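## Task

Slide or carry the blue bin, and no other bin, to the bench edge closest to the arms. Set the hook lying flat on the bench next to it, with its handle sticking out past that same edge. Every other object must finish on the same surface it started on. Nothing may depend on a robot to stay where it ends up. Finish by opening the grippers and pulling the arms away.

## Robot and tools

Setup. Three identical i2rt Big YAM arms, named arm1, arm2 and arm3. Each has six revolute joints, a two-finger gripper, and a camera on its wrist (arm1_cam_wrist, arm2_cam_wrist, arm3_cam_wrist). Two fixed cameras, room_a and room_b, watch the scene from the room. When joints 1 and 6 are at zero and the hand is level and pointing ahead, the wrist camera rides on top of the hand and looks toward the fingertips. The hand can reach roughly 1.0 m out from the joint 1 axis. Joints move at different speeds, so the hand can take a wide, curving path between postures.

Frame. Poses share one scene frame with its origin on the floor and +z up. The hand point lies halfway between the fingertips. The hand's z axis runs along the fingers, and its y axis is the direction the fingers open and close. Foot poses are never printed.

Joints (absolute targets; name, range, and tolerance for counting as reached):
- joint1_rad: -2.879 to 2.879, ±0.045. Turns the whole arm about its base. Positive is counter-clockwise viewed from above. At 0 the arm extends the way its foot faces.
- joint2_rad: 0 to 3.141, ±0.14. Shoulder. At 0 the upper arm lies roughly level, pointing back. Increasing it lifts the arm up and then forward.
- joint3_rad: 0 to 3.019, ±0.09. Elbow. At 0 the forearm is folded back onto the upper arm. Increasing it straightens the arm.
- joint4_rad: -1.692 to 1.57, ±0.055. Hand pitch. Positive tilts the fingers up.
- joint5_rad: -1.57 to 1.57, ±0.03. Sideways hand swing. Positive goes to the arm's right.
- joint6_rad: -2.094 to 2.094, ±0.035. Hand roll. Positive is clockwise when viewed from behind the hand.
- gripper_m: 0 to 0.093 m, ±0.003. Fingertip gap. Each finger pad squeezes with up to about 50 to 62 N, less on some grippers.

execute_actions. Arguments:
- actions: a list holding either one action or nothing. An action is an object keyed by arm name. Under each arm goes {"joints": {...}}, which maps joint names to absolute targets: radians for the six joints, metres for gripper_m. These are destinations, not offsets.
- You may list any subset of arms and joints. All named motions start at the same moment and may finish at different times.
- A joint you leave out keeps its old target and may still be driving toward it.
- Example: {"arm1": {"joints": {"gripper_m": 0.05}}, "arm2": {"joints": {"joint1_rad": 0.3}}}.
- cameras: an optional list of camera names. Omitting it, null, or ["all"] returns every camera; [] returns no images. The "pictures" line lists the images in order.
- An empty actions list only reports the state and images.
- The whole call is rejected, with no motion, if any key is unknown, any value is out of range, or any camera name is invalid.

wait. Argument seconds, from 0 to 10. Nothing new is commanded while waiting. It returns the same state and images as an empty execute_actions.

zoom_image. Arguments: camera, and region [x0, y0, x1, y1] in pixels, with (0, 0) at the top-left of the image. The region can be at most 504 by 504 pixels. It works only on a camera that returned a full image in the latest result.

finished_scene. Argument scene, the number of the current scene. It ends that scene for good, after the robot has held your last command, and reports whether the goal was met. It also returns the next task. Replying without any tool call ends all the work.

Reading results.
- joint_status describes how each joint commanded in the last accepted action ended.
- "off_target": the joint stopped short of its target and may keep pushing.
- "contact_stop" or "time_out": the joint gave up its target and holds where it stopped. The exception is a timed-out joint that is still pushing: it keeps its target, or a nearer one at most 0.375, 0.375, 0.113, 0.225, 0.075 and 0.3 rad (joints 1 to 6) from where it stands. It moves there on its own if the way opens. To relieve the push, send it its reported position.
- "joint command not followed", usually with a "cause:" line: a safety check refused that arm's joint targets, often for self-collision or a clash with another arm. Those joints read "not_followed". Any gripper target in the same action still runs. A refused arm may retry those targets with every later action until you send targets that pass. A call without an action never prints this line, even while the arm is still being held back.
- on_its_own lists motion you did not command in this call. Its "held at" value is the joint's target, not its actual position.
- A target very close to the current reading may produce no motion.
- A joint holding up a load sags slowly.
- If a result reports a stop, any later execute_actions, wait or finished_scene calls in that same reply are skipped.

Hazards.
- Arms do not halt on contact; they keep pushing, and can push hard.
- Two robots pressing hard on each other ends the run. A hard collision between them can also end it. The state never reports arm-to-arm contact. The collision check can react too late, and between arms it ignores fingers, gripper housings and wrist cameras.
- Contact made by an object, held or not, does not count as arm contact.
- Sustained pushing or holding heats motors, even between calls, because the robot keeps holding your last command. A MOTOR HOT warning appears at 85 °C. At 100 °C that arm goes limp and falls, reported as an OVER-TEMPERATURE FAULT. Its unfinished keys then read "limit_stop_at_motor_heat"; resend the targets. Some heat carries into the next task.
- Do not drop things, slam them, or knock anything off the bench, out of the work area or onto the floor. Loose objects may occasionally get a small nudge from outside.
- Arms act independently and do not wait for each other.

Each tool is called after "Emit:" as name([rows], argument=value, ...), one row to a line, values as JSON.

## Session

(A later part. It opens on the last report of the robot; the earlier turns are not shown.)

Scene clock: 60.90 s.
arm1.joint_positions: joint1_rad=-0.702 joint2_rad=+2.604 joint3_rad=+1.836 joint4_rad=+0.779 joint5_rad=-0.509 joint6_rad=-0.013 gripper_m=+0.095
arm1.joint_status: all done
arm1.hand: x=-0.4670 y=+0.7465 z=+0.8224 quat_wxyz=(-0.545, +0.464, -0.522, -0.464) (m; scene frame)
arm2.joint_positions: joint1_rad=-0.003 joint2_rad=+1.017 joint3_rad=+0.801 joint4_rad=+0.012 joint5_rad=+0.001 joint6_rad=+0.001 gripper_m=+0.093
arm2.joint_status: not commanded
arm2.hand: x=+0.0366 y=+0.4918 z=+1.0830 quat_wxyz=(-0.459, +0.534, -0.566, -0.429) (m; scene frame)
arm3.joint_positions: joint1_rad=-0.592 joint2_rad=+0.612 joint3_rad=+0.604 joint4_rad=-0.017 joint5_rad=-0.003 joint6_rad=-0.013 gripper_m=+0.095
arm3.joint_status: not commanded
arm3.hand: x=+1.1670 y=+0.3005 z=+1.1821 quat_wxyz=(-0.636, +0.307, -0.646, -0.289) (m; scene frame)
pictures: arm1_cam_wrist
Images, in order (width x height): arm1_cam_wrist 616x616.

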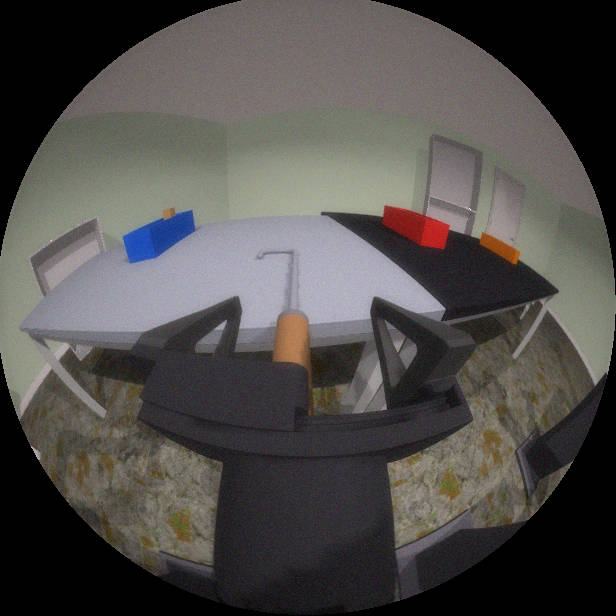

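Emit:
execute_actions([
  {"arm1":{"joints":{"joint1_rad":-0.675,"joint2_rad":2.645}}},
], cameras=["arm1_cam_wrist"])

Scene clock: 62.83 s.
arm1.joint_positions: joint1_rad=-0.686 joint2_rad=+2.615 joint3_rad=+1.836 joint4_rad=+0.779 joint5_rad=-0.509 joint6_rad=-0.013 gripper_m=+0.095
arm1.joint_status: all done
arm1.hand: x=-0.4800 y=+0.7528 z=+0.8124 quat_wxyz=(-0.537, +0.469, -0.522, -0.468) (m; scene frame)
arm2.joint_positions: joint1_rad=-0.003 joint2_rad=+1.017 joint3_rad=+0.801 joint4_rad=+0.012 joint5_rad=+0.001 joint6_rad=+0.001 gripper_m=+0.093
arm2.joint_status: not commanded
arm2.hand: x=+0.0366 y=+0.4918 z=+1.0830 quat_wxyz=(-0.459, +0.534, -0.566, -0.429) (m; scene frame)
arm3.joint_positions: joint1_rad=-0.592 joint2_rad=+0.612 joint3_rad=+0.604 joint4_rad=-0.017 joint5_rad=-0.003 joint6_rad=-0.013 gripper_m=+0.095
arm3.joint_status: not commanded
arm3.hand: x=+1.1670 y=+0.3005 z=+1.1821 quat_wxyz=(-0.636, +0.307, -0.646, -0.289) (m; scene frame)
pictures: arm1_cam_wrist
Images, in order (width x height): arm1_cam_wrist 616x616.

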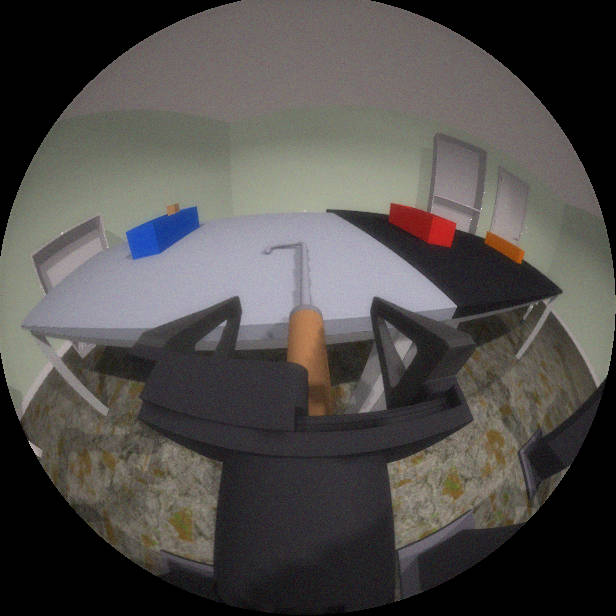

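Emit:
execute_actions([
  {"arm1":{"joints":{"joint2_rad":2.675}}},
], cameras=[])

Scene clock: 67.57 s.
arm1.joint_positions: joint1_rad=-0.686 joint2_rad=+2.657 joint3_rad=+1.836 joint4_rad=+0.781 joint5_rad=-0.509 joint6_rad=-0.013 gripper_m=+0.095
arm1.joint_status: all done
arm1.hand: x=-0.4837 y=+0.7481 z=+0.7771 quat_wxyz=(-0.523, +0.472, -0.536, -0.465) (m; scene frame)
arm2.joint_positions: joint1_rad=-0.003 joint2_rad=+1.017 joint3_rad=+0.801 joint4_rad=+0.012 joint5_rad=+0.001 joint6_rad=+0.001 gripper_m=+0.093
arm2.joint_status: not commanded
arm2.hand: x=+0.0366 y=+0.4918 z=+1.0830 quat_wxyz=(-0.459, +0.534, -0.566, -0.429) (m; scene frame)
arm3.joint_positions: joint1_rad=-0.592 joint2_rad=+0.612 joint3_rad=+0.604 joint4_rad=-0.017 joint5_rad=-0.003 joint6_rad=-0.013 gripper_m=+0.095
arm3.joint_status: not commanded
arm3.hand: x=+1.1670 y=+0.3005 z=+1.1821 quat_wxyz=(-0.636, +0.307, -0.646, -0.289) (m; scene frame)
pictures: none
No camera images: the call's "cameras" was empty. Leave "cameras" out to get every camera's image.

Emit:
execute_actions([
  {"arm1":{"joints":{"joint4_rad":0.83,"gripper_m":0}}},
], cameras=["arm1_cam_wrist"])

Emit:
execute_actions([
  {"arm1":{"joints":{"joint2_rad":2.35}}},
], cameras=[])

Emit:
execute_actions([
  {"arm1":{"joints":{"joint1_rad":-0.09,"joint4_rad":0.55,"joint5_rad":0,"joint6_rad":-1.57}}},
], cameras=["arm1_cam_wrist","room_a","room_b"])

Scene clock: 71.93 s.
arm1.joint_positions: joint1_rad=-0.686 joint2_rad=+2.657 joint3_rad=+1.836 joint4_rad=+0.801 joint5_rad=-0.508 joint6_rad=-0.013 gripper_m=+0.031
arm1.joint_status: gripper_m off_target (ended at +0.031, target +0.000); the others done
arm1.hand: x=-0.4835 y=+0.7481 z=+0.7817 quat_wxyz=(-0.530, +0.470, -0.530, -0.466) (m; scene frame)
arm2.joint_positions: joint1_rad=-0.003 joint2_rad=+1.017 joint3_rad=+0.801 joint4_rad=+0.012 joint5_rad=+0.001 joint6_rad=+0.001 gripper_m=+0.093
arm2.joint_status: not commanded
arm2.hand: x=+0.0366 y=+0.4918 z=+1.0830 quat_wxyz=(-0.459, +0.534, -0.566, -0.429) (m; scene frame)
arm3.joint_positions: joint1_rad=-0.592 joint2_rad=+0.612 joint3_rad=+0.604 joint4_rad=-0.017 joint5_rad=-0.003 joint6_rad=-0.013 gripper_m=+0.095
arm3.joint_status: not commanded
arm3.hand: x=+1.1670 y=+0.3005 z=+1.1821 quat_wxyz=(-0.636, +0.307, -0.646, -0.289) (m; scene frame)
pictures: arm1_cam_wrist
Images, in order (width x height): arm1_cam_wrist 616x616.

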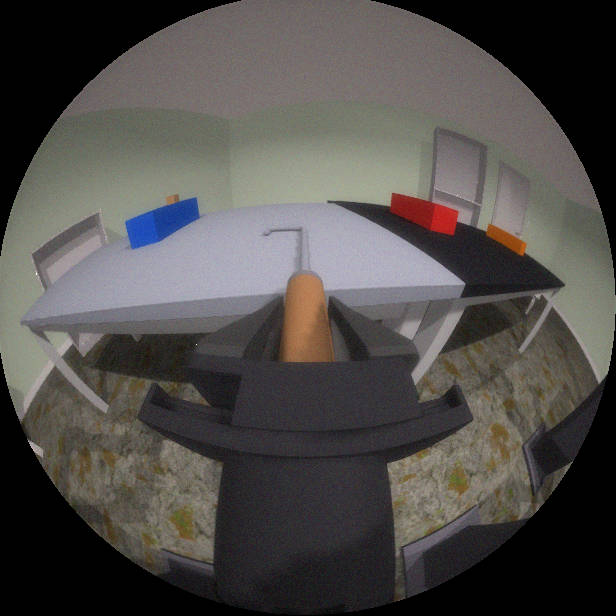

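Scene clock: 73.27 s.
arm1.joint_positions: joint1_rad=-0.683 joint2_rad=+2.378 joint3_rad=+1.836 joint4_rad=+0.801 joint5_rad=-0.511 joint6_rad=-0.012 gripper_m=+0.030
arm1.joint_status: all done
arm1.hand: x=-0.4787 y=+0.7565 z=+1.0226 quat_wxyz=(-0.620, +0.445, -0.428, -0.484) (m; scene frame)
arm2.joint_positions: joint1_rad=-0.003 joint2_rad=+1.017 joint3_rad=+0.801 joint4_rad=+0.012 joint5_rad=+0.001 joint6_rad=+0.001 gripper_m=+0.093
arm2.joint_status: not commanded
arm2.hand: x=+0.0366 y=+0.4918 z=+1.0830 quat_wxyz=(-0.459, +0.534, -0.566, -0.429) (m; scene frame)
arm3.joint_positions: joint1_rad=-0.592 joint2_rad=+0.612 joint3_rad=+0.604 joint4_rad=-0.017 joint5_rad=-0.003 joint6_rad=-0.013 gripper_m=+0.095
arm3.joint_status: not commanded
arm3.hand: x=+1.1670 y=+0.3005 z=+1.1821 quat_wxyz=(-0.636, +0.307, -0.646, -0.289) (m; scene frame)
pictures: none
No camera images: the call's "cameras" was empty. Leave "cameras" out to get every camera's image.

Scene clock: 76.73 s.
arm1.joint_positions: joint1_rad=-0.089 joint2_rad=+2.380 joint3_rad=+1.836 joint4_rad=+0.541 joint5_rad=+0.000 joint6_rad=-1.513 gripper_m=+0.030
arm1.joint_status: joint6_rad time_out (moved -1.502 of -1.558); the others done
arm1.on_its_own: joint6_rad reads -1.513 and still pushes toward -1.570 since a time_out
arm1.hand: x=-0.8997 y=+0.9067 z=+0.9643 quat_wxyz=(-0.711, +0.702, -0.031, -0.007) (m; scene frame)
arm2.joint_positions: joint1_rad=-0.003 joint2_rad=+1.017 joint3_rad=+0.801 joint4_rad=+0.012 joint5_rad=+0.001 joint6_rad=+0.001 gripper_m=+0.093
arm2.joint_status: not commanded
arm2.hand: x=+0.0366 y=+0.4918 z=+1.0830 quat_wxyz=(-0.459, +0.534, -0.566, -0.429) (m; scene frame)
arm3.joint_positions: joint1_rad=-0.592 joint2_rad=+0.612 joint3_rad=+0.604 joint4_rad=-0.017 joint5_rad=-0.003 joint6_rad=-0.013 gripper_m=+0.095
arm3.joint_status: not commanded
arm3.hand: x=+1.1670 y=+0.3005 z=+1.1821 quat_wxyz=(-0.636, +0.307, -0.646, -0.289) (m; scene frame)
pictures: arm1_cam_wrist, room_a, room_b
Images, in order (width x height): arm1_cam_wrist 616x616, room_a 896x504, room_b 896x504.

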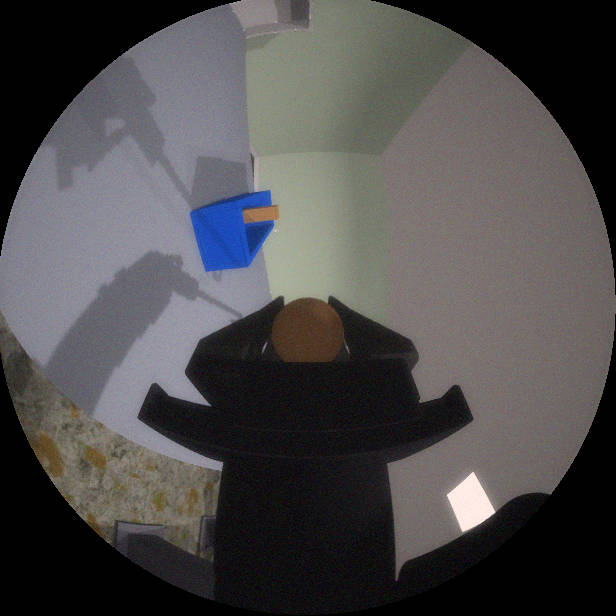

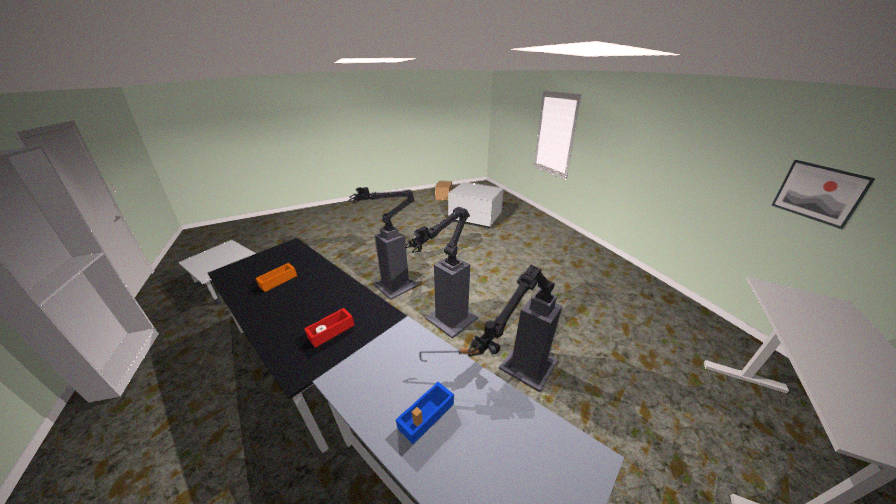

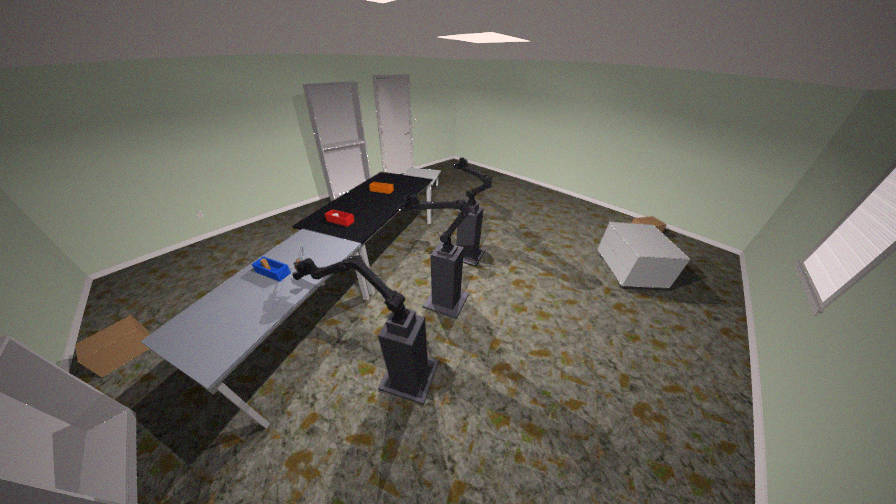

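Emit:
execute_actions([
  {"arm1":{"joints":{"joint1_rad":-0.28,"joint2_rad":2.53,"joint3_rad":2.25,"joint4_rad":0.37,"joint5_rad":-1.03,"joint6_rad":-1.6}}},
], cameras=["arm1_cam_wrist","room_a","room_b"])

Emit:
zoom_image(camera="room_a", region=[360,300,560,460])

Emit:
zoom_image(camera="room_b", region=[220,220,380,320])

Scene clock: 84.10 s.
arm1.joint_positions: joint1_rad=-0.271 joint2_rad=+2.584 joint3_rad=+2.154 joint4_rad=+0.360 joint5_rad=-1.030 joint6_rad=-1.569 gripper_m=+0.030
arm1.joint_status: joint3_rad time_out (moved +0.318 of +0.414); the others done
arm1.on_its_own: joint3_rad reads +2.154 and still pushes toward +2.250 since a time_out
arm1.hand: x=-0.8845 y=+0.8916 z=+0.9225 quat_wxyz=(-0.633, +0.665, +0.268, -0.291) (m; scene frame)
arm2.joint_positions: joint1_rad=-0.003 joint2_rad=+1.017 joint3_rad=+0.801 joint4_rad=+0.012 joint5_rad=+0.001 joint6_rad=+0.001 gripper_m=+0.093
arm2.joint_status: not commanded
arm2.hand: x=+0.0366 y=+0.4918 z=+1.0830 quat_wxyz=(-0.459, +0.534, -0.566, -0.429) (m; scene frame)
arm3.joint_positions: joint1_rad=-0.592 joint2_rad=+0.612 joint3_rad=+0.604 joint4_rad=-0.017 joint5_rad=-0.003 joint6_rad=-0.013 gripper_m=+0.095
arm3.joint_status: not commanded
arm3.hand: x=+1.1670 y=+0.3005 z=+1.1821 quat_wxyz=(-0.636, +0.307, -0.646, -0.289) (m; scene frame)
pictures: arm1_cam_wrist, room_a, room_b
Images, in order (width x height): arm1_cam_wrist 616x616, room_a 896x504, room_b 896x504.

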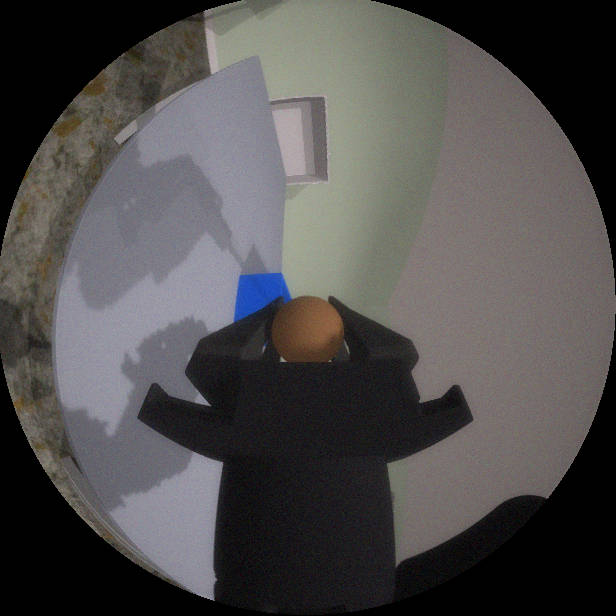

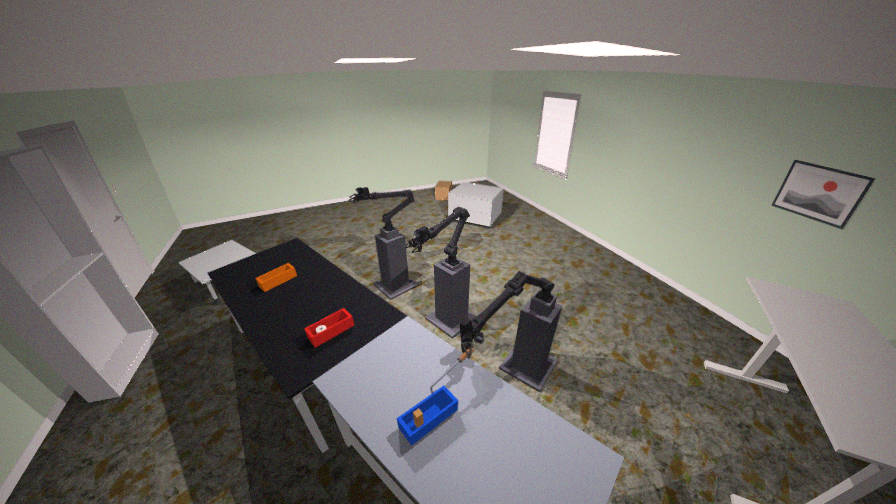

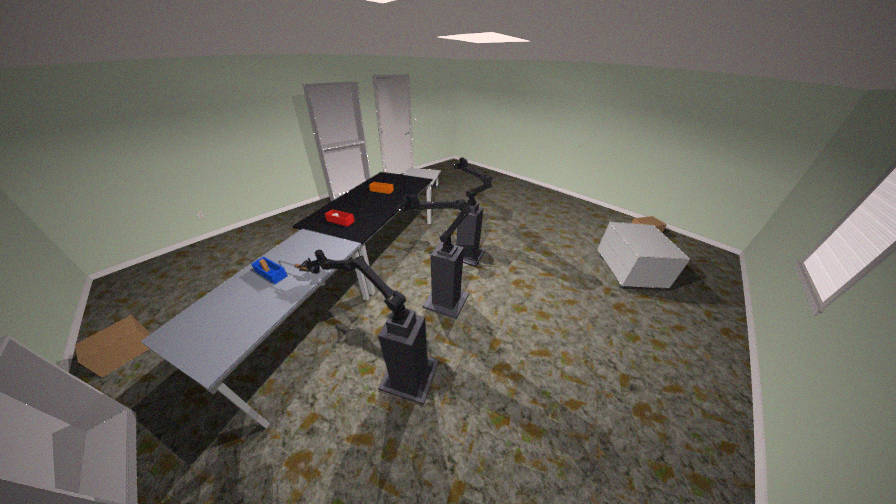

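Region (360, 300, 560, 460) of room_a's 896x504 image, scaled by 2.520, with more detail than that image has; it fills the top 403 rows of this view, and the rest is white.

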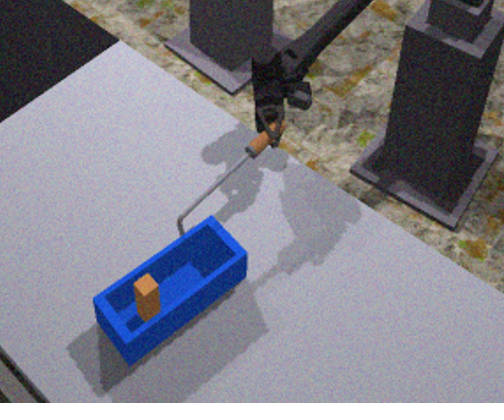

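Region (220, 220, 380, 320) of room_b's 896x504 image, scaled by 3.150, with more detail than that image has; it fills the top 315 rows of this view, and the rest is white.

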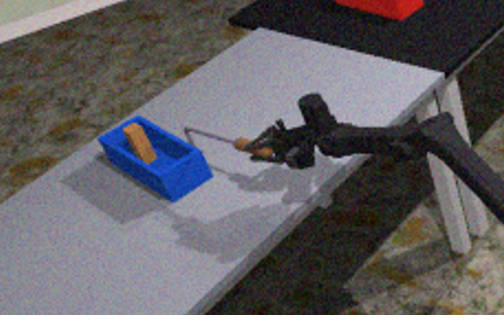

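Hook touches the bin's outer side. Lift the tip, shift left, and lower.

Emit:
execute_actions([
  {"arm1":{"joints":{"joint4_rad":0.55,"joint3_rad":2.22}}},
], cameras=[])

Emit:
execute_actions([
  {"arm1":{"joints":{"joint1_rad":-0.2}}},
], cameras=[])

Emit:
execute_actions([
  {"arm1":{"joints":{"joint4_rad":0.31}}},
], cameras=["room_a"])

Emit:
zoom_image(camera="room_a", region=[360,300,560,460])

Scene clock: 89.23 s.
arm1.joint_positions: joint1_rad=-0.271 joint2_rad=+2.584 joint3_rad=+2.154 joint4_rad=+0.494 joint5_rad=-1.030 joint6_rad=-1.567 gripper_m=+0.030
arm1.joint_status: joint4_rad time_out (moved +0.134 of +0.190); the others done
arm1.on_its_own: joint4_rad reads +0.494 and still pushes toward +0.550 since a time_out
arm1.hand: x=-0.8846 y=+0.8914 z=+0.9442 quat_wxyz=(-0.671, +0.627, +0.295, -0.264) (m; scene frame)
arm2.joint_positions: joint1_rad=-0.003 joint2_rad=+1.017 joint3_rad=+0.801 joint4_rad=+0.012 joint5_rad=+0.001 joint6_rad=+0.001 gripper_m=+0.093
arm2.joint_status: not commanded
arm2.hand: x=+0.0366 y=+0.4918 z=+1.0830 quat_wxyz=(-0.459, +0.534, -0.566, -0.429) (m; scene frame)
arm3.joint_positions: joint1_rad=-0.592 joint2_rad=+0.612 joint3_rad=+0.604 joint4_rad=-0.017 joint5_rad=-0.003 joint6_rad=-0.013 gripper_m=+0.095
arm3.joint_status: not commanded
arm3.hand: x=+1.1670 y=+0.3005 z=+1.1821 quat_wxyz=(-0.636, +0.307, -0.646, -0.289) (m; scene frame)
pictures: none
No camera images: the call's "cameras" was empty. Leave "cameras" out to get every camera's image.

not run: a stop came earlier in this reply.

not run: a stop came earlier in this reply.

Region (360, 300, 560, 460) of room_a's 896x504 image, scaled by 2.520, with more detail than that image has; it fills the top 403 rows of this view, and the rest is white.

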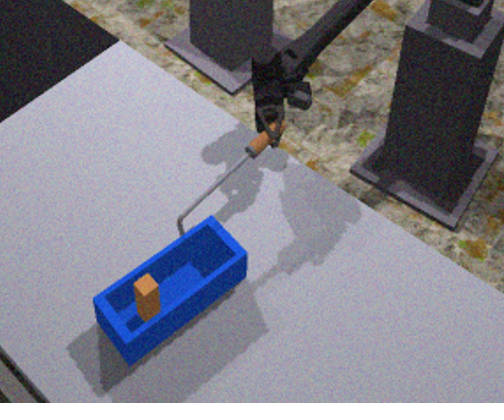

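Emit:
execute_actions([
  {"arm1":{"joints":{"joint1_rad":-0.2}}},
], cameras=[])

Emit:
execute_actions([
  {"arm1":{"joints":{"joint4_rad":0.31}}},
], cameras=["room_a"])

Emit:
zoom_image(camera="room_a", region=[360,300,560,460])

Scene clock: 92.70 s.
arm1.joint_positions: joint1_rad=-0.191 joint2_rad=+2.584 joint3_rad=+2.154 joint4_rad=+0.494 joint5_rad=-1.032 joint6_rad=-1.567 gripper_m=+0.030
arm1.joint_status: all done
arm1.on_its_own: joint4_rad reads +0.494 and still pushes toward +0.550 since a time_out
arm1.hand: x=-0.9569 y=+0.8922 z=+0.9439 quat_wxyz=(-0.659, +0.615, +0.320, -0.291) (m; scene frame)
arm2.joint_positions: joint1_rad=-0.003 joint2_rad=+1.017 joint3_rad=+0.801 joint4_rad=+0.012 joint5_rad=+0.001 joint6_rad=+0.001 gripper_m=+0.093
arm2.joint_status: not commanded
arm2.hand: x=+0.0366 y=+0.4918 z=+1.0830 quat_wxyz=(-0.459, +0.534, -0.566, -0.429) (m; scene frame)
arm3.joint_positions: joint1_rad=-0.592 joint2_rad=+0.612 joint3_rad=+0.604 joint4_rad=-0.017 joint5_rad=-0.003 joint6_rad=-0.013 gripper_m=+0.095
arm3.joint_status: not commanded
arm3.hand: x=+1.1670 y=+0.3005 z=+1.1821 quat_wxyz=(-0.636, +0.307, -0.646, -0.289) (m; scene frame)
pictures: none
No camera images: the call's "cameras" was empty. Leave "cameras" out to get every camera's image.

Scene clock: 93.67 s.
arm1.joint_positions: joint1_rad=-0.191 joint2_rad=+2.584 joint3_rad=+2.154 joint4_rad=+0.308 joint5_rad=-1.027 joint6_rad=-1.566 gripper_m=+0.030
arm1.joint_status: all done
arm1.hand: x=-0.9564 y=+0.8924 z=+0.9138 quat_wxyz=(-0.605, +0.670, +0.282, -0.325) (m; scene frame)
arm2.joint_positions: joint1_rad=-0.003 joint2_rad=+1.017 joint3_rad=+0.801 joint4_rad=+0.012 joint5_rad=+0.001 joint6_rad=+0.001 gripper_m=+0.093
arm2.joint_status: not commanded
arm2.hand: x=+0.0366 y=+0.4918 z=+1.0830 quat_wxyz=(-0.459, +0.534, -0.566, -0.429) (m; scene frame)
arm3.joint_positions: joint1_rad=-0.592 joint2_rad=+0.612 joint3_rad=+0.604 joint4_rad=-0.017 joint5_rad=-0.003 joint6_rad=-0.013 gripper_m=+0.095
arm3.joint_status: not commanded
arm3.hand: x=+1.1670 y=+0.3005 z=+1.1821 quat_wxyz=(-0.636, +0.307, -0.646, -0.289) (m; scene frame)
pictures: room_a
Images, in order (width x height): room_a 896x504.

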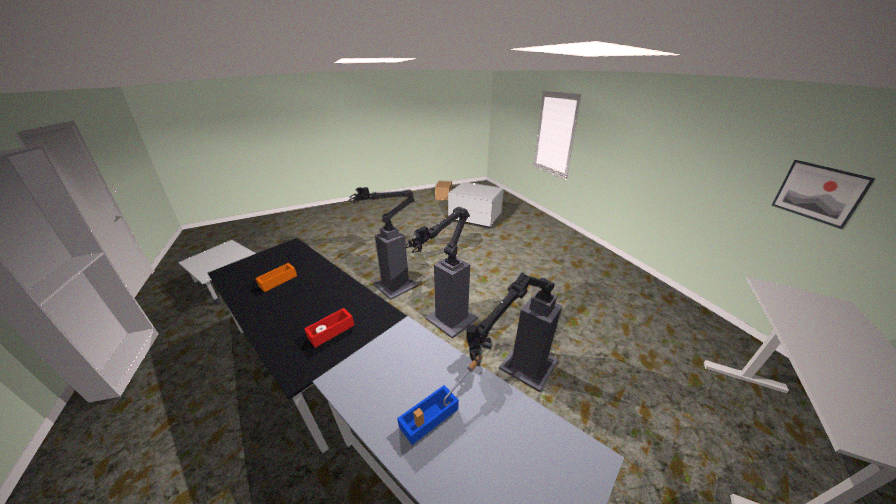

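Region (360, 300, 560, 460) of room_a's 896x504 image, scaled by 2.520, with more detail than that image has; it fills the top 403 rows of this view, and the rest is white.

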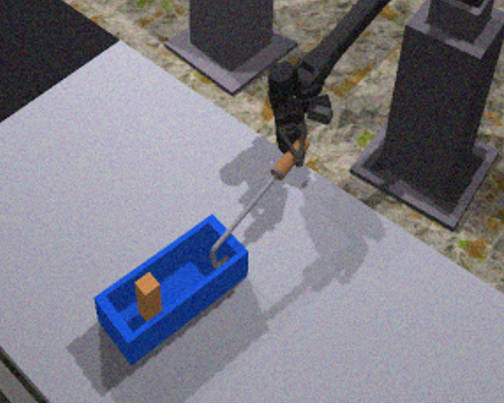

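Emit:
execute_actions([
  {"arm1":{"joints":{"joint1_rad":-0.23,"joint2_rad":2.41,"joint3_rad":1.85,"joint4_rad":0.49}}},
], cameras=[])

Emit:
execute_actions([
  {"arm1":{"joints":{"joint1_rad":-0.26,"joint2_rad":2.25,"joint3_rad":1.54,"joint4_rad":0.64,"joint5_rad":-1.06}}},
], cameras=["room_a"])

Scene clock: 102.07 s.
arm1.joint_positions: joint1_rad=-0.230 joint2_rad=+2.472 joint3_rad=+1.859 joint4_rad=+0.472 joint5_rad=-1.026 joint6_rad=-1.608 gripper_m=+0.030
arm1.joint_status: all done
arm1.hand: x=-0.9302 y=+0.8405 z=+0.8881 quat_wxyz=(-0.612, +0.675, +0.278, -0.305) (m; scene frame)
arm2.joint_positions: joint1_rad=-0.003 joint2_rad=+1.017 joint3_rad=+0.801 joint4_rad=+0.012 joint5_rad=+0.001 joint6_rad=+0.001 gripper_m=+0.093
arm2.joint_status: not commanded
arm2.hand: x=+0.0366 y=+0.4918 z=+1.0830 quat_wxyz=(-0.459, +0.534, -0.566, -0.429) (m; scene frame)
arm3.joint_positions: joint1_rad=-0.592 joint2_rad=+0.612 joint3_rad=+0.604 joint4_rad=-0.017 joint5_rad=-0.003 joint6_rad=-0.013 gripper_m=+0.095
arm3.joint_status: not commanded
arm3.hand: x=+1.1670 y=+0.3005 z=+1.1821 quat_wxyz=(-0.636, +0.307, -0.646, -0.289) (m; scene frame)
pictures: none
No camera images: the call's "cameras" was empty. Leave "cameras" out to get every camera's image.

Scene clock: 103.07 s.
arm1.joint_positions: joint1_rad=-0.255 joint2_rad=+2.311 joint3_rad=+1.546 joint4_rad=+0.610 joint5_rad=-1.056 joint6_rad=-1.593 gripper_m=+0.030
arm1.joint_status: all done
arm1.hand: x=-0.9271 y=+0.7670 z=+0.8933 quat_wxyz=(-0.605, +0.679, +0.271, -0.315) (m; scene frame)
arm2.joint_positions: joint1_rad=-0.003 joint2_rad=+1.017 joint3_rad=+0.801 joint4_rad=+0.012 joint5_rad=+0.001 joint6_rad=+0.001 gripper_m=+0.093
arm2.joint_status: not commanded
arm2.hand: x=+0.0366 y=+0.4918 z=+1.0830 quat_wxyz=(-0.459, +0.534, -0.566, -0.429) (m; scene frame)
arm3.joint_positions: joint1_rad=-0.592 joint2_rad=+0.612 joint3_rad=+0.604 joint4_rad=-0.017 joint5_rad=-0.003 joint6_rad=-0.013 gripper_m=+0.095
arm3.joint_status: not commanded
arm3.hand: x=+1.1670 y=+0.3005 z=+1.1821 quat_wxyz=(-0.636, +0.307, -0.646, -0.289) (m; scene frame)
pictures: room_a
Images, in order (width x height): room_a 896x504.

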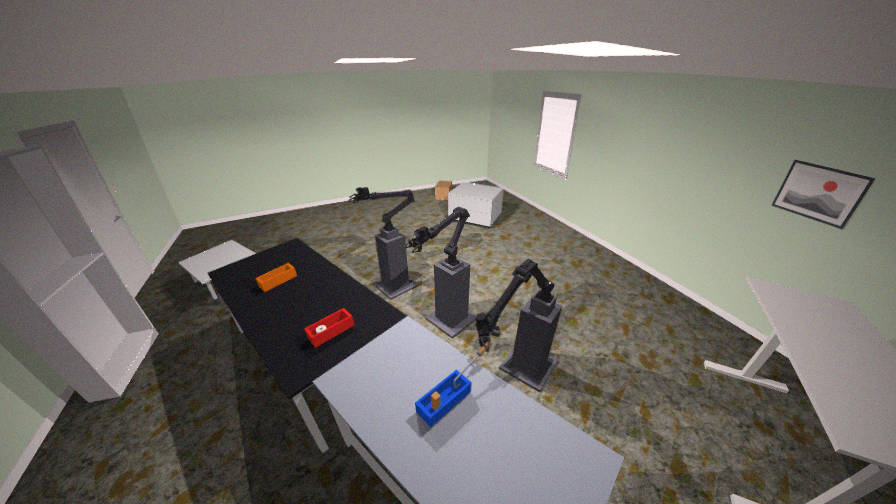

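Emit:
execute_actions([
  {"arm1":{"joints":{"joint1_rad":-0.29,"joint2_rad":2.08,"joint3_rad":1.22,"joint4_rad":0.81,"joint5_rad":-1.09}}},
], cameras=[])

Emit:
execute_actions([
  {"arm1":{"joints":{"joint1_rad":-0.33,"joint2_rad":1.92,"joint3_rad":0.92,"joint4_rad":0.95,"joint5_rad":-1.13}}},
], cameras=["room_b","arm2_cam_wrist"])

Emit:
zoom_image(camera="room_b", region=[240,220,400,330])

Scene clock: 107.07 s.
arm1.joint_positions: joint1_rad=-0.287 joint2_rad=+2.140 joint3_rad=+1.211 joint4_rad=+0.765 joint5_rad=-1.086 joint6_rad=-1.580 gripper_m=+0.030
arm1.joint_status: all done
arm1.hand: x=-0.9265 y=+0.6739 z=+0.8981 quat_wxyz=(-0.602, +0.682, +0.263, -0.321) (m; scene frame)
arm2.joint_positions: joint1_rad=-0.003 joint2_rad=+1.017 joint3_rad=+0.801 joint4_rad=+0.012 joint5_rad=+0.001 joint6_rad=+0.001 gripper_m=+0.093
arm2.joint_status: not commanded
arm2.hand: x=+0.0366 y=+0.4918 z=+1.0830 quat_wxyz=(-0.459, +0.534, -0.566, -0.429) (m; scene frame)
arm3.joint_positions: joint1_rad=-0.592 joint2_rad=+0.612 joint3_rad=+0.604 joint4_rad=-0.017 joint5_rad=-0.003 joint6_rad=-0.013 gripper_m=+0.095
arm3.joint_status: not commanded
arm3.hand: x=+1.1670 y=+0.3005 z=+1.1821 quat_wxyz=(-0.636, +0.307, -0.646, -0.289) (m; scene frame)
pictures: none
No camera images: the call's "cameras" was empty. Leave "cameras" out to get every camera's image.

Scene clock: 108.10 s.
arm1.joint_positions: joint1_rad=-0.329 joint2_rad=+1.964 joint3_rad=+0.910 joint4_rad=+0.905 joint5_rad=-1.127 joint6_rad=-1.576 gripper_m=+0.030
arm1.joint_status: all done
arm1.hand: x=-0.9282 y=+0.5780 z=+0.9151 quat_wxyz=(-0.607, +0.678, +0.263, -0.321) (m; scene frame)
arm2.joint_positions: joint1_rad=-0.003 joint2_rad=+1.017 joint3_rad=+0.801 joint4_rad=+0.012 joint5_rad=+0.001 joint6_rad=+0.001 gripper_m=+0.093
arm2.joint_status: not commanded
arm2.hand: x=+0.0366 y=+0.4918 z=+1.0830 quat_wxyz=(-0.459, +0.534, -0.566, -0.429) (m; scene frame)
arm3.joint_positions: joint1_rad=-0.592 joint2_rad=+0.612 joint3_rad=+0.604 joint4_rad=-0.017 joint5_rad=-0.003 joint6_rad=-0.013 gripper_m=+0.095
arm3.joint_status: not commanded
arm3.hand: x=+1.1670 y=+0.3005 z=+1.1821 quat_wxyz=(-0.636, +0.307, -0.646, -0.289) (m; scene frame)
pictures: arm2_cam_wrist, room_b
Images, in order (width x height): arm2_cam_wrist 616x616, room_b 896x504.

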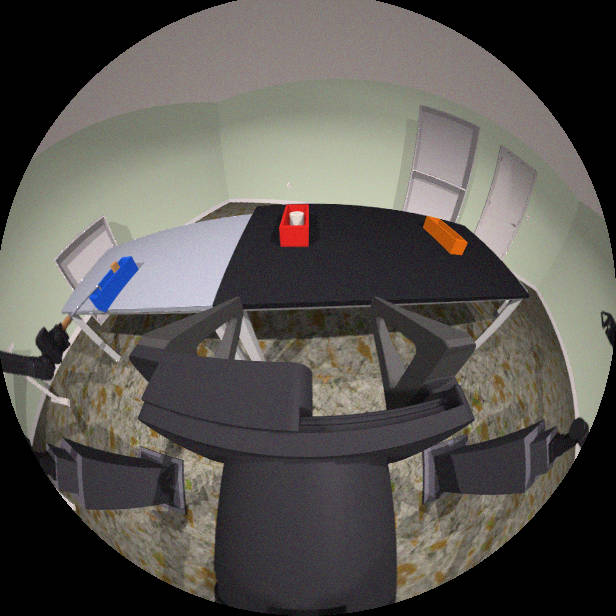

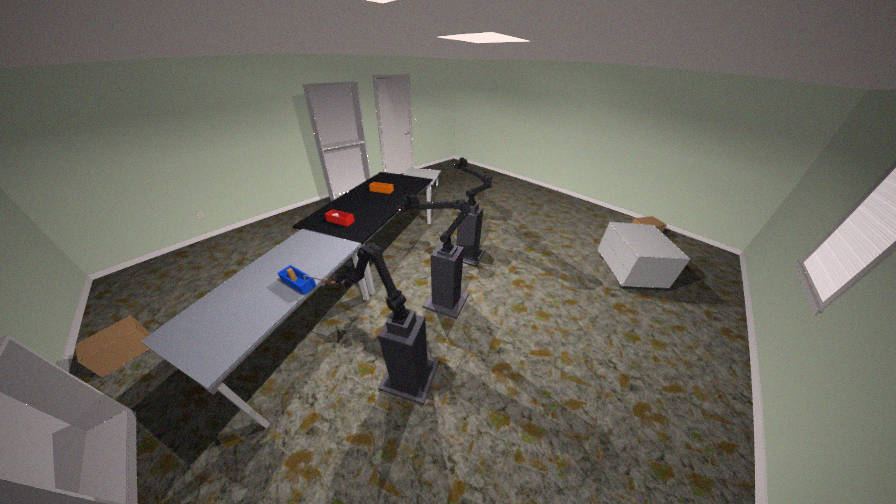

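Region (240, 220, 400, 330) of room_b's 896x504 image, scaled by 3.150, with more detail than that image has; it fills the top 346 rows of this view, and the rest is white.

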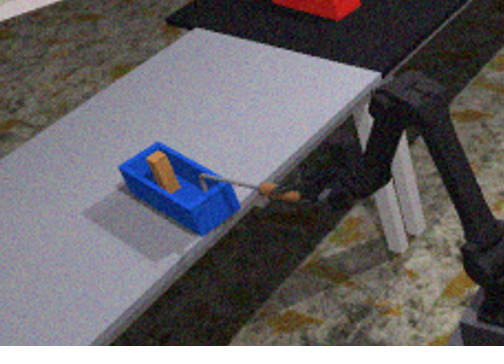

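Emit:
execute_actions([
  {"arm1":{"joints":{"joint3_rad":1.3}}},
], cameras=[])

Emit:
execute_actions([
  {"arm1":{"joints":{"joint1_rad":0.13,"joint2_rad":2.1,"joint3_rad":1.4,"joint4_rad":1.55,"joint5_rad":0,"joint6_rad":0}}},
], cameras=["room_b","room_a"])

Emit:
execute_actions([
  {"arm1":{"joints":{"joint2_rad":2.36}}},
], cameras=["room_b","room_a"])

Scene clock: 114.13 s.
arm1.joint_positions: joint1_rad=-0.329 joint2_rad=+1.963 joint3_rad=+1.244 joint4_rad=+0.911 joint5_rad=-1.132 joint6_rad=-1.563 gripper_m=+0.030
arm1.joint_status: all done
arm1.hand: x=-0.9029 y=+0.6691 z=+1.0477 quat_wxyz=(-0.695, +0.585, +0.337, -0.248) (m; scene frame)
arm2.joint_positions: joint1_rad=-0.003 joint2_rad=+1.017 joint3_rad=+0.801 joint4_rad=+0.012 joint5_rad=+0.001 joint6_rad=+0.001 gripper_m=+0.093
arm2.joint_status: not commanded
arm2.hand: x=+0.0366 y=+0.4918 z=+1.0830 quat_wxyz=(-0.459, +0.534, -0.566, -0.429) (m; scene frame)
arm3.joint_positions: joint1_rad=-0.592 joint2_rad=+0.612 joint3_rad=+0.604 joint4_rad=-0.017 joint5_rad=-0.003 joint6_rad=-0.013 gripper_m=+0.095
arm3.joint_status: not commanded
arm3.hand: x=+1.1670 y=+0.3005 z=+1.1821 quat_wxyz=(-0.636, +0.307, -0.646, -0.289) (m; scene frame)
pictures: none
No camera images: the call's "cameras" was empty. Leave "cameras" out to get every camera's image.

Scene clock: 117.60 s.
arm1.joint_positions: joint1_rad=+0.124 joint2_rad=+2.152 joint3_rad=+1.328 joint4_rad=+1.495 joint5_rad=+0.001 joint6_rad=-0.018 gripper_m=+0.030
arm1.joint_status: joint4_rad time_out (moved +0.584 of +0.639); the others done
arm1.on_its_own: joint4_rad reads +1.495 and still pushes toward +1.550 since a time_out
arm1.hand: x=-1.0632 y=+0.7171 z=+1.0990 quat_wxyz=(-0.587, +0.333, -0.270, -0.687) (m; scene frame)
arm2.joint_positions: joint1_rad=-0.003 joint2_rad=+1.017 joint3_rad=+0.801 joint4_rad=+0.012 joint5_rad=+0.001 joint6_rad=+0.001 gripper_m=+0.093
arm2.joint_status: not commanded
arm2.hand: x=+0.0366 y=+0.4918 z=+1.0830 quat_wxyz=(-0.459, +0.534, -0.566, -0.429) (m; scene frame)
arm3.joint_positions: joint1_rad=-0.592 joint2_rad=+0.612 joint3_rad=+0.604 joint4_rad=-0.017 joint5_rad=-0.003 joint6_rad=-0.013 gripper_m=+0.095
arm3.joint_status: not commanded
arm3.hand: x=+1.1670 y=+0.3005 z=+1.1821 quat_wxyz=(-0.636, +0.307, -0.646, -0.289) (m; scene frame)
pictures: room_a, room_b
Images, in order (width x height): room_a 896x504, room_b 896x504.

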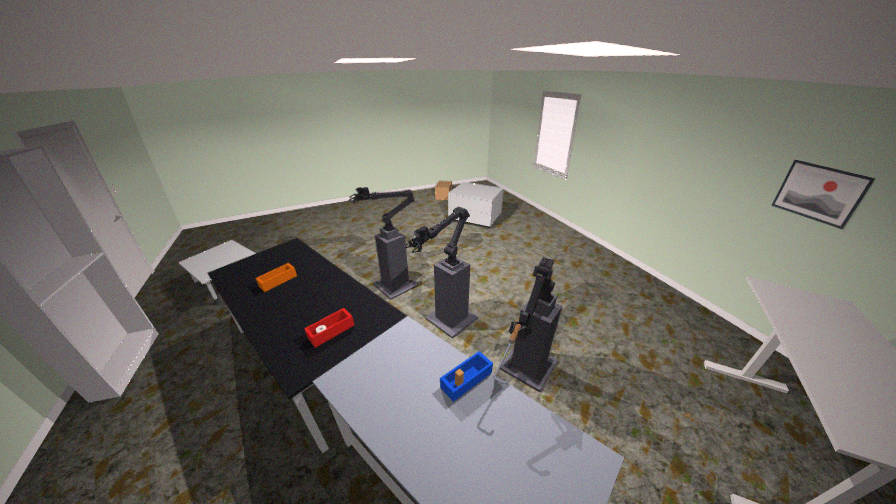

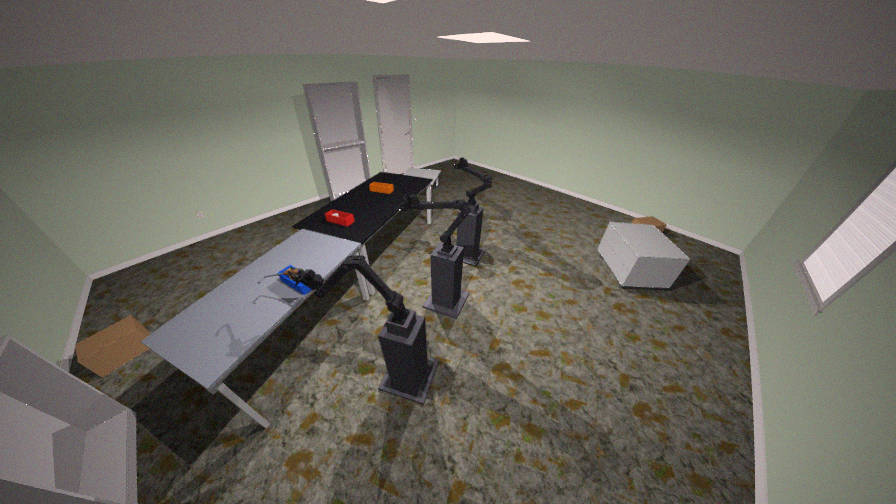

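not run: a stop came earlier in this reply.

Emit:
execute_actions([
  {"arm1":{"joints":{"joint2_rad":2.33,"joint3_rad":1.45}}},
], cameras=[])

Emit:
execute_actions([
  {"arm1":{"joints":{"joint2_rad":2.46}}},
], cameras=[])

Emit:
execute_actions([
  {"arm1":{"joints":{"joint2_rad":2.57}}},
], cameras=["room_b","arm1_cam_wrist"])

Emit:
zoom_image(camera="room_b", region=[220,230,400,340])

Scene clock: 121.83 s.
arm1.joint_positions: joint1_rad=+0.124 joint2_rad=+2.397 joint3_rad=+1.395 joint4_rad=+1.509 joint5_rad=+0.001 joint6_rad=-0.017 gripper_m=+0.030
arm1.joint_status: all done
arm1.hand: x=-1.0676 y=+0.7472 z=+0.9514 quat_wxyz=(-0.562, +0.389, -0.317, -0.658) (m; scene frame)
arm2.joint_positions: joint1_rad=-0.003 joint2_rad=+1.017 joint3_rad=+0.801 joint4_rad=+0.012 joint5_rad=+0.001 joint6_rad=+0.001 gripper_m=+0.093
arm2.joint_status: not commanded
arm2.hand: x=+0.0366 y=+0.4918 z=+1.0830 quat_wxyz=(-0.459, +0.534, -0.566, -0.429) (m; scene frame)
arm3.joint_positions: joint1_rad=-0.592 joint2_rad=+0.612 joint3_rad=+0.604 joint4_rad=-0.017 joint5_rad=-0.003 joint6_rad=-0.013 gripper_m=+0.095
arm3.joint_status: not commanded
arm3.hand: x=+1.1670 y=+0.3005 z=+1.1821 quat_wxyz=(-0.636, +0.307, -0.646, -0.289) (m; scene frame)
pictures: none
No camera images: the call's "cameras" was empty. Leave "cameras" out to get every camera's image.

Scene clock: 122.80 s.
arm1.joint_positions: joint1_rad=+0.124 joint2_rad=+2.473 joint3_rad=+1.396 joint4_rad=+1.513 joint5_rad=+0.001 joint6_rad=-0.016 gripper_m=+0.030
arm1.joint_status: all done
arm1.hand: x=-1.0671 y=+0.7459 z=+0.8963 quat_wxyz=(-0.550, +0.412, -0.336, -0.644) (m; scene frame)
arm2.joint_positions: joint1_rad=-0.003 joint2_rad=+1.017 joint3_rad=+0.801 joint4_rad=+0.012 joint5_rad=+0.001 joint6_rad=+0.001 gripper_m=+0.093
arm2.joint_status: not commanded
arm2.hand: x=+0.0366 y=+0.4918 z=+1.0830 quat_wxyz=(-0.459, +0.534, -0.566, -0.429) (m; scene frame)
arm3.joint_positions: joint1_rad=-0.592 joint2_rad=+0.612 joint3_rad=+0.604 joint4_rad=-0.017 joint5_rad=-0.003 joint6_rad=-0.013 gripper_m=+0.095
arm3.joint_status: not commanded
arm3.hand: x=+1.1670 y=+0.3005 z=+1.1821 quat_wxyz=(-0.636, +0.307, -0.646, -0.289) (m; scene frame)
pictures: none
No camera images: the call's "cameras" was empty. Leave "cameras" out to get every camera's image.

Scene clock: 123.77 s.
arm1.joint_positions: joint1_rad=+0.124 joint2_rad=+2.572 joint3_rad=+1.412 joint4_rad=+1.532 joint5_rad=+0.001 joint6_rad=-0.014 gripper_m=+0.030
arm1.joint_status: all done
arm1.hand: x=-1.0658 y=+0.7409 z=+0.8336 quat_wxyz=(-0.538, +0.432, -0.354, -0.631) (m; scene frame)
arm2.joint_positions: joint1_rad=-0.003 joint2_rad=+1.017 joint3_rad=+0.801 joint4_rad=+0.012 joint5_rad=+0.001 joint6_rad=+0.001 gripper_m=+0.093
arm2.joint_status: not commanded
arm2.hand: x=+0.0366 y=+0.4918 z=+1.0830 quat_wxyz=(-0.459, +0.534, -0.566, -0.429) (m; scene frame)
arm3.joint_positions: joint1_rad=-0.592 joint2_rad=+0.612 joint3_rad=+0.604 joint4_rad=-0.017 joint5_rad=-0.003 joint6_rad=-0.013 gripper_m=+0.095
arm3.joint_status: not commanded
arm3.hand: x=+1.1670 y=+0.3005 z=+1.1821 quat_wxyz=(-0.636, +0.307, -0.646, -0.289) (m; scene frame)
pictures: arm1_cam_wrist, room_b
Images, in order (width x height): arm1_cam_wrist 616x616, room_b 896x504.

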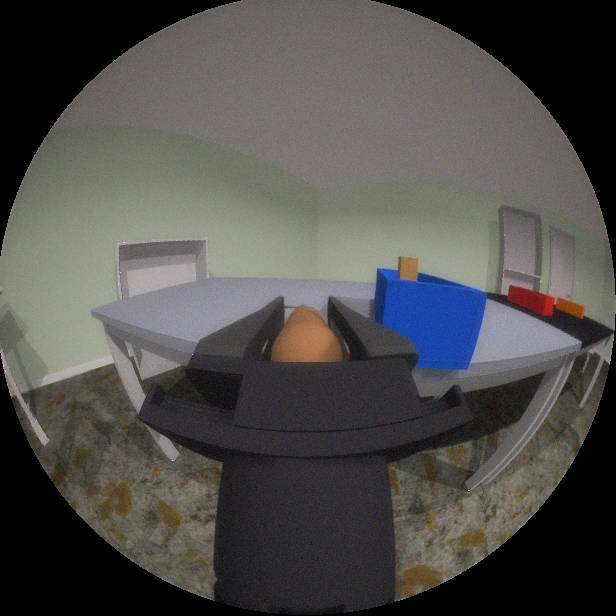

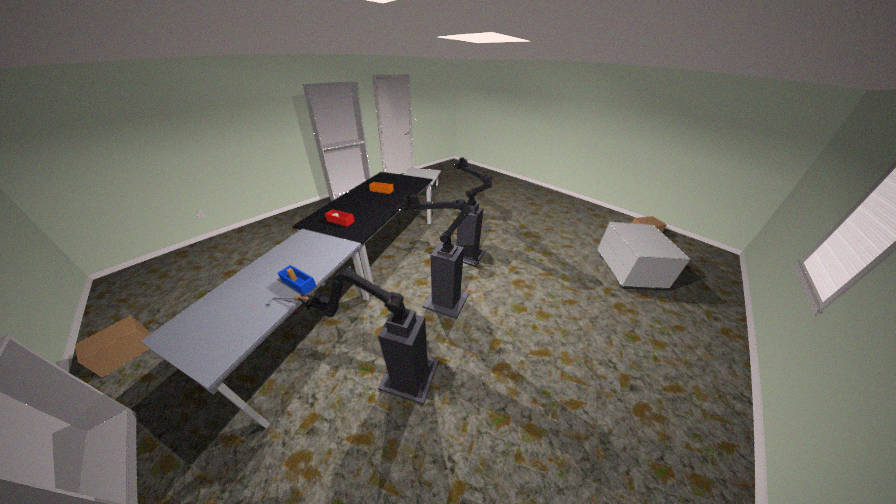

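Region (220, 230, 400, 340) of room_b's 896x504 image, scaled by 2.800, with more detail than that image has.

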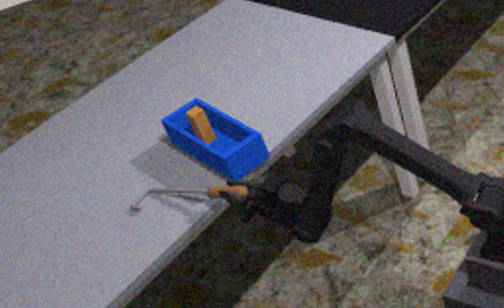

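Pivoting works; finish with the wrist.

Emit:
execute_actions([
  {"arm1":{"joints":{"joint4_rad":1.33}}},
], cameras=[])

Emit:
execute_actions([
  {"arm1":{"joints":{"gripper_m":0.093}}},
], cameras=[])

Emit:
execute_actions([
  {"arm1":{"joints":{"joint3_rad":0.95,"joint2_rad":2.4}}},
], cameras=["room_b","arm1_cam_wrist","room_a"])

Scene clock: 127.07 s.
arm1.joint_positions: joint1_rad=+0.124 joint2_rad=+2.572 joint3_rad=+1.414 joint4_rad=+1.362 joint5_rad=+0.001 joint6_rad=-0.014 gripper_m=+0.030
arm1.joint_status: all done
arm1.hand: x=-1.0678 y=+0.7537 z=+0.7944 quat_wxyz=(-0.506, +0.484, -0.397, -0.593) (m; scene frame)
arm2.joint_positions: joint1_rad=-0.003 joint2_rad=+1.017 joint3_rad=+0.801 joint4_rad=+0.012 joint5_rad=+0.001 joint6_rad=+0.001 gripper_m=+0.093
arm2.joint_status: not commanded
arm2.hand: x=+0.0366 y=+0.4918 z=+1.0830 quat_wxyz=(-0.459, +0.534, -0.566, -0.429) (m; scene frame)
arm3.joint_positions: joint1_rad=-0.592 joint2_rad=+0.612 joint3_rad=+0.604 joint4_rad=-0.017 joint5_rad=-0.003 joint6_rad=-0.013 gripper_m=+0.095
arm3.joint_status: not commanded
arm3.hand: x=+1.1670 y=+0.3005 z=+1.1821 quat_wxyz=(-0.636, +0.307, -0.646, -0.289) (m; scene frame)
pictures: none
No camera images: the call's "cameras" was empty. Leave "cameras" out to get every camera's image.

Scene clock: 127.77 s.
arm1.joint_positions: joint1_rad=+0.124 joint2_rad=+2.572 joint3_rad=+1.414 joint4_rad=+1.347 joint5_rad=+0.000 joint6_rad=-0.013 gripper_m=+0.093
arm1.joint_status: all done
arm1.hand: x=-1.0680 y=+0.7544 z=+0.7908 quat_wxyz=(-0.503, +0.489, -0.401, -0.590) (m; scene frame)
arm2.joint_positions: joint1_rad=-0.003 joint2_rad=+1.017 joint3_rad=+0.801 joint4_rad=+0.012 joint5_rad=+0.001 joint6_rad=+0.001 gripper_m=+0.093
arm2.joint_status: not commanded
arm2.hand: x=+0.0366 y=+0.4918 z=+1.0830 quat_wxyz=(-0.459, +0.534, -0.566, -0.429) (m; scene frame)
arm3.joint_positions: joint1_rad=-0.592 joint2_rad=+0.612 joint3_rad=+0.604 joint4_rad=-0.017 joint5_rad=-0.003 joint6_rad=-0.013 gripper_m=+0.095
arm3.joint_status: not commanded
arm3.hand: x=+1.1670 y=+0.3005 z=+1.1821 quat_wxyz=(-0.636, +0.307, -0.646, -0.289) (m; scene frame)
pictures: none
No camera images: the call's "cameras" was empty. Leave "cameras" out to get every camera's image.

Scene clock: 128.90 s.
arm1.joint_positions: joint1_rad=+0.124 joint2_rad=+2.406 joint3_rad=+0.950 joint4_rad=+1.342 joint5_rad=+0.000 joint6_rad=-0.013 gripper_m=+0.093
arm1.joint_status: all done
arm1.hand: x=-1.0438 y=+0.6214 z=+0.7420 quat_wxyz=(-0.436, +0.573, -0.470, -0.510) (m; scene frame)
arm2.joint_positions: joint1_rad=-0.003 joint2_rad=+1.017 joint3_rad=+0.801 joint4_rad=+0.012 joint5_rad=+0.001 joint6_rad=+0.001 gripper_m=+0.093
arm2.joint_status: not commanded
arm2.hand: x=+0.0366 y=+0.4918 z=+1.0830 quat_wxyz=(-0.459, +0.534, -0.566, -0.429) (m; scene frame)
arm3.joint_positions: joint1_rad=-0.592 joint2_rad=+0.612 joint3_rad=+0.604 joint4_rad=-0.017 joint5_rad=-0.003 joint6_rad=-0.013 gripper_m=+0.095
arm3.joint_status: not commanded
arm3.hand: x=+1.1670 y=+0.3005 z=+1.1821 quat_wxyz=(-0.636, +0.307, -0.646, -0.289) (m; scene frame)
pictures: arm1_cam_wrist, room_a, room_b
Images, in order (width x height): arm1_cam_wrist 616x616, room_a 896x504, room_b 896x504.

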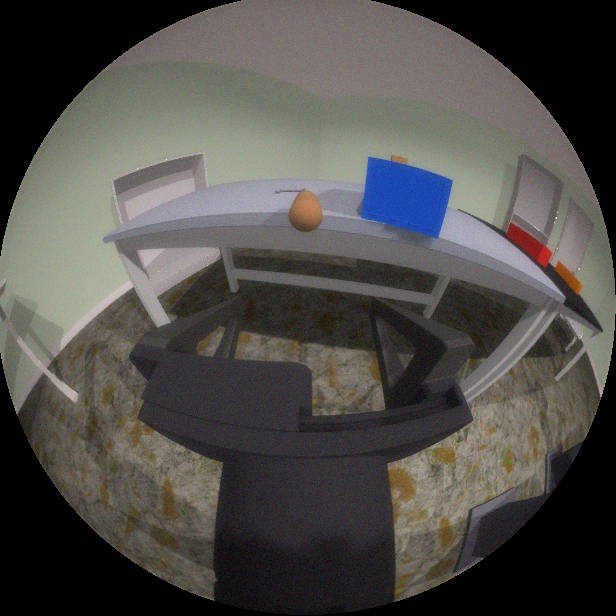

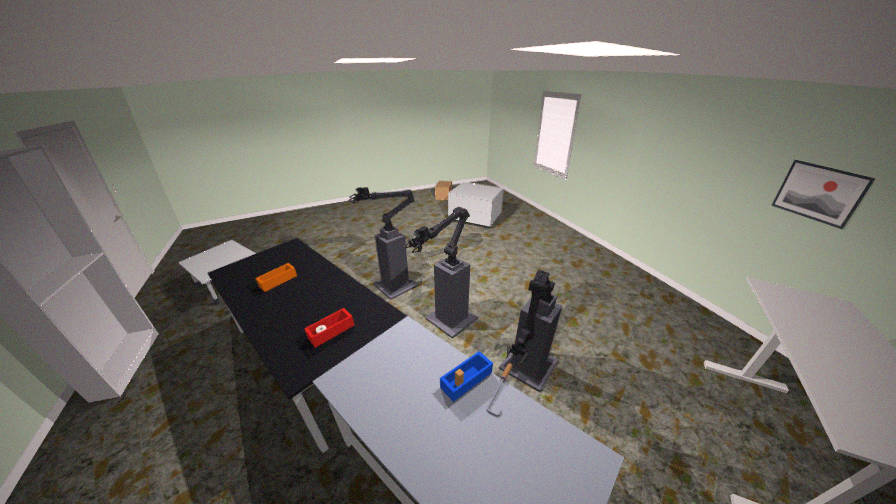

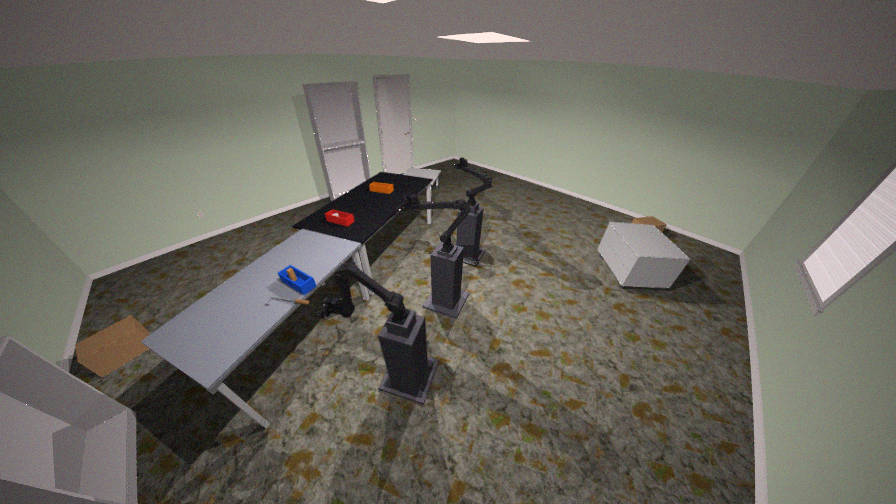

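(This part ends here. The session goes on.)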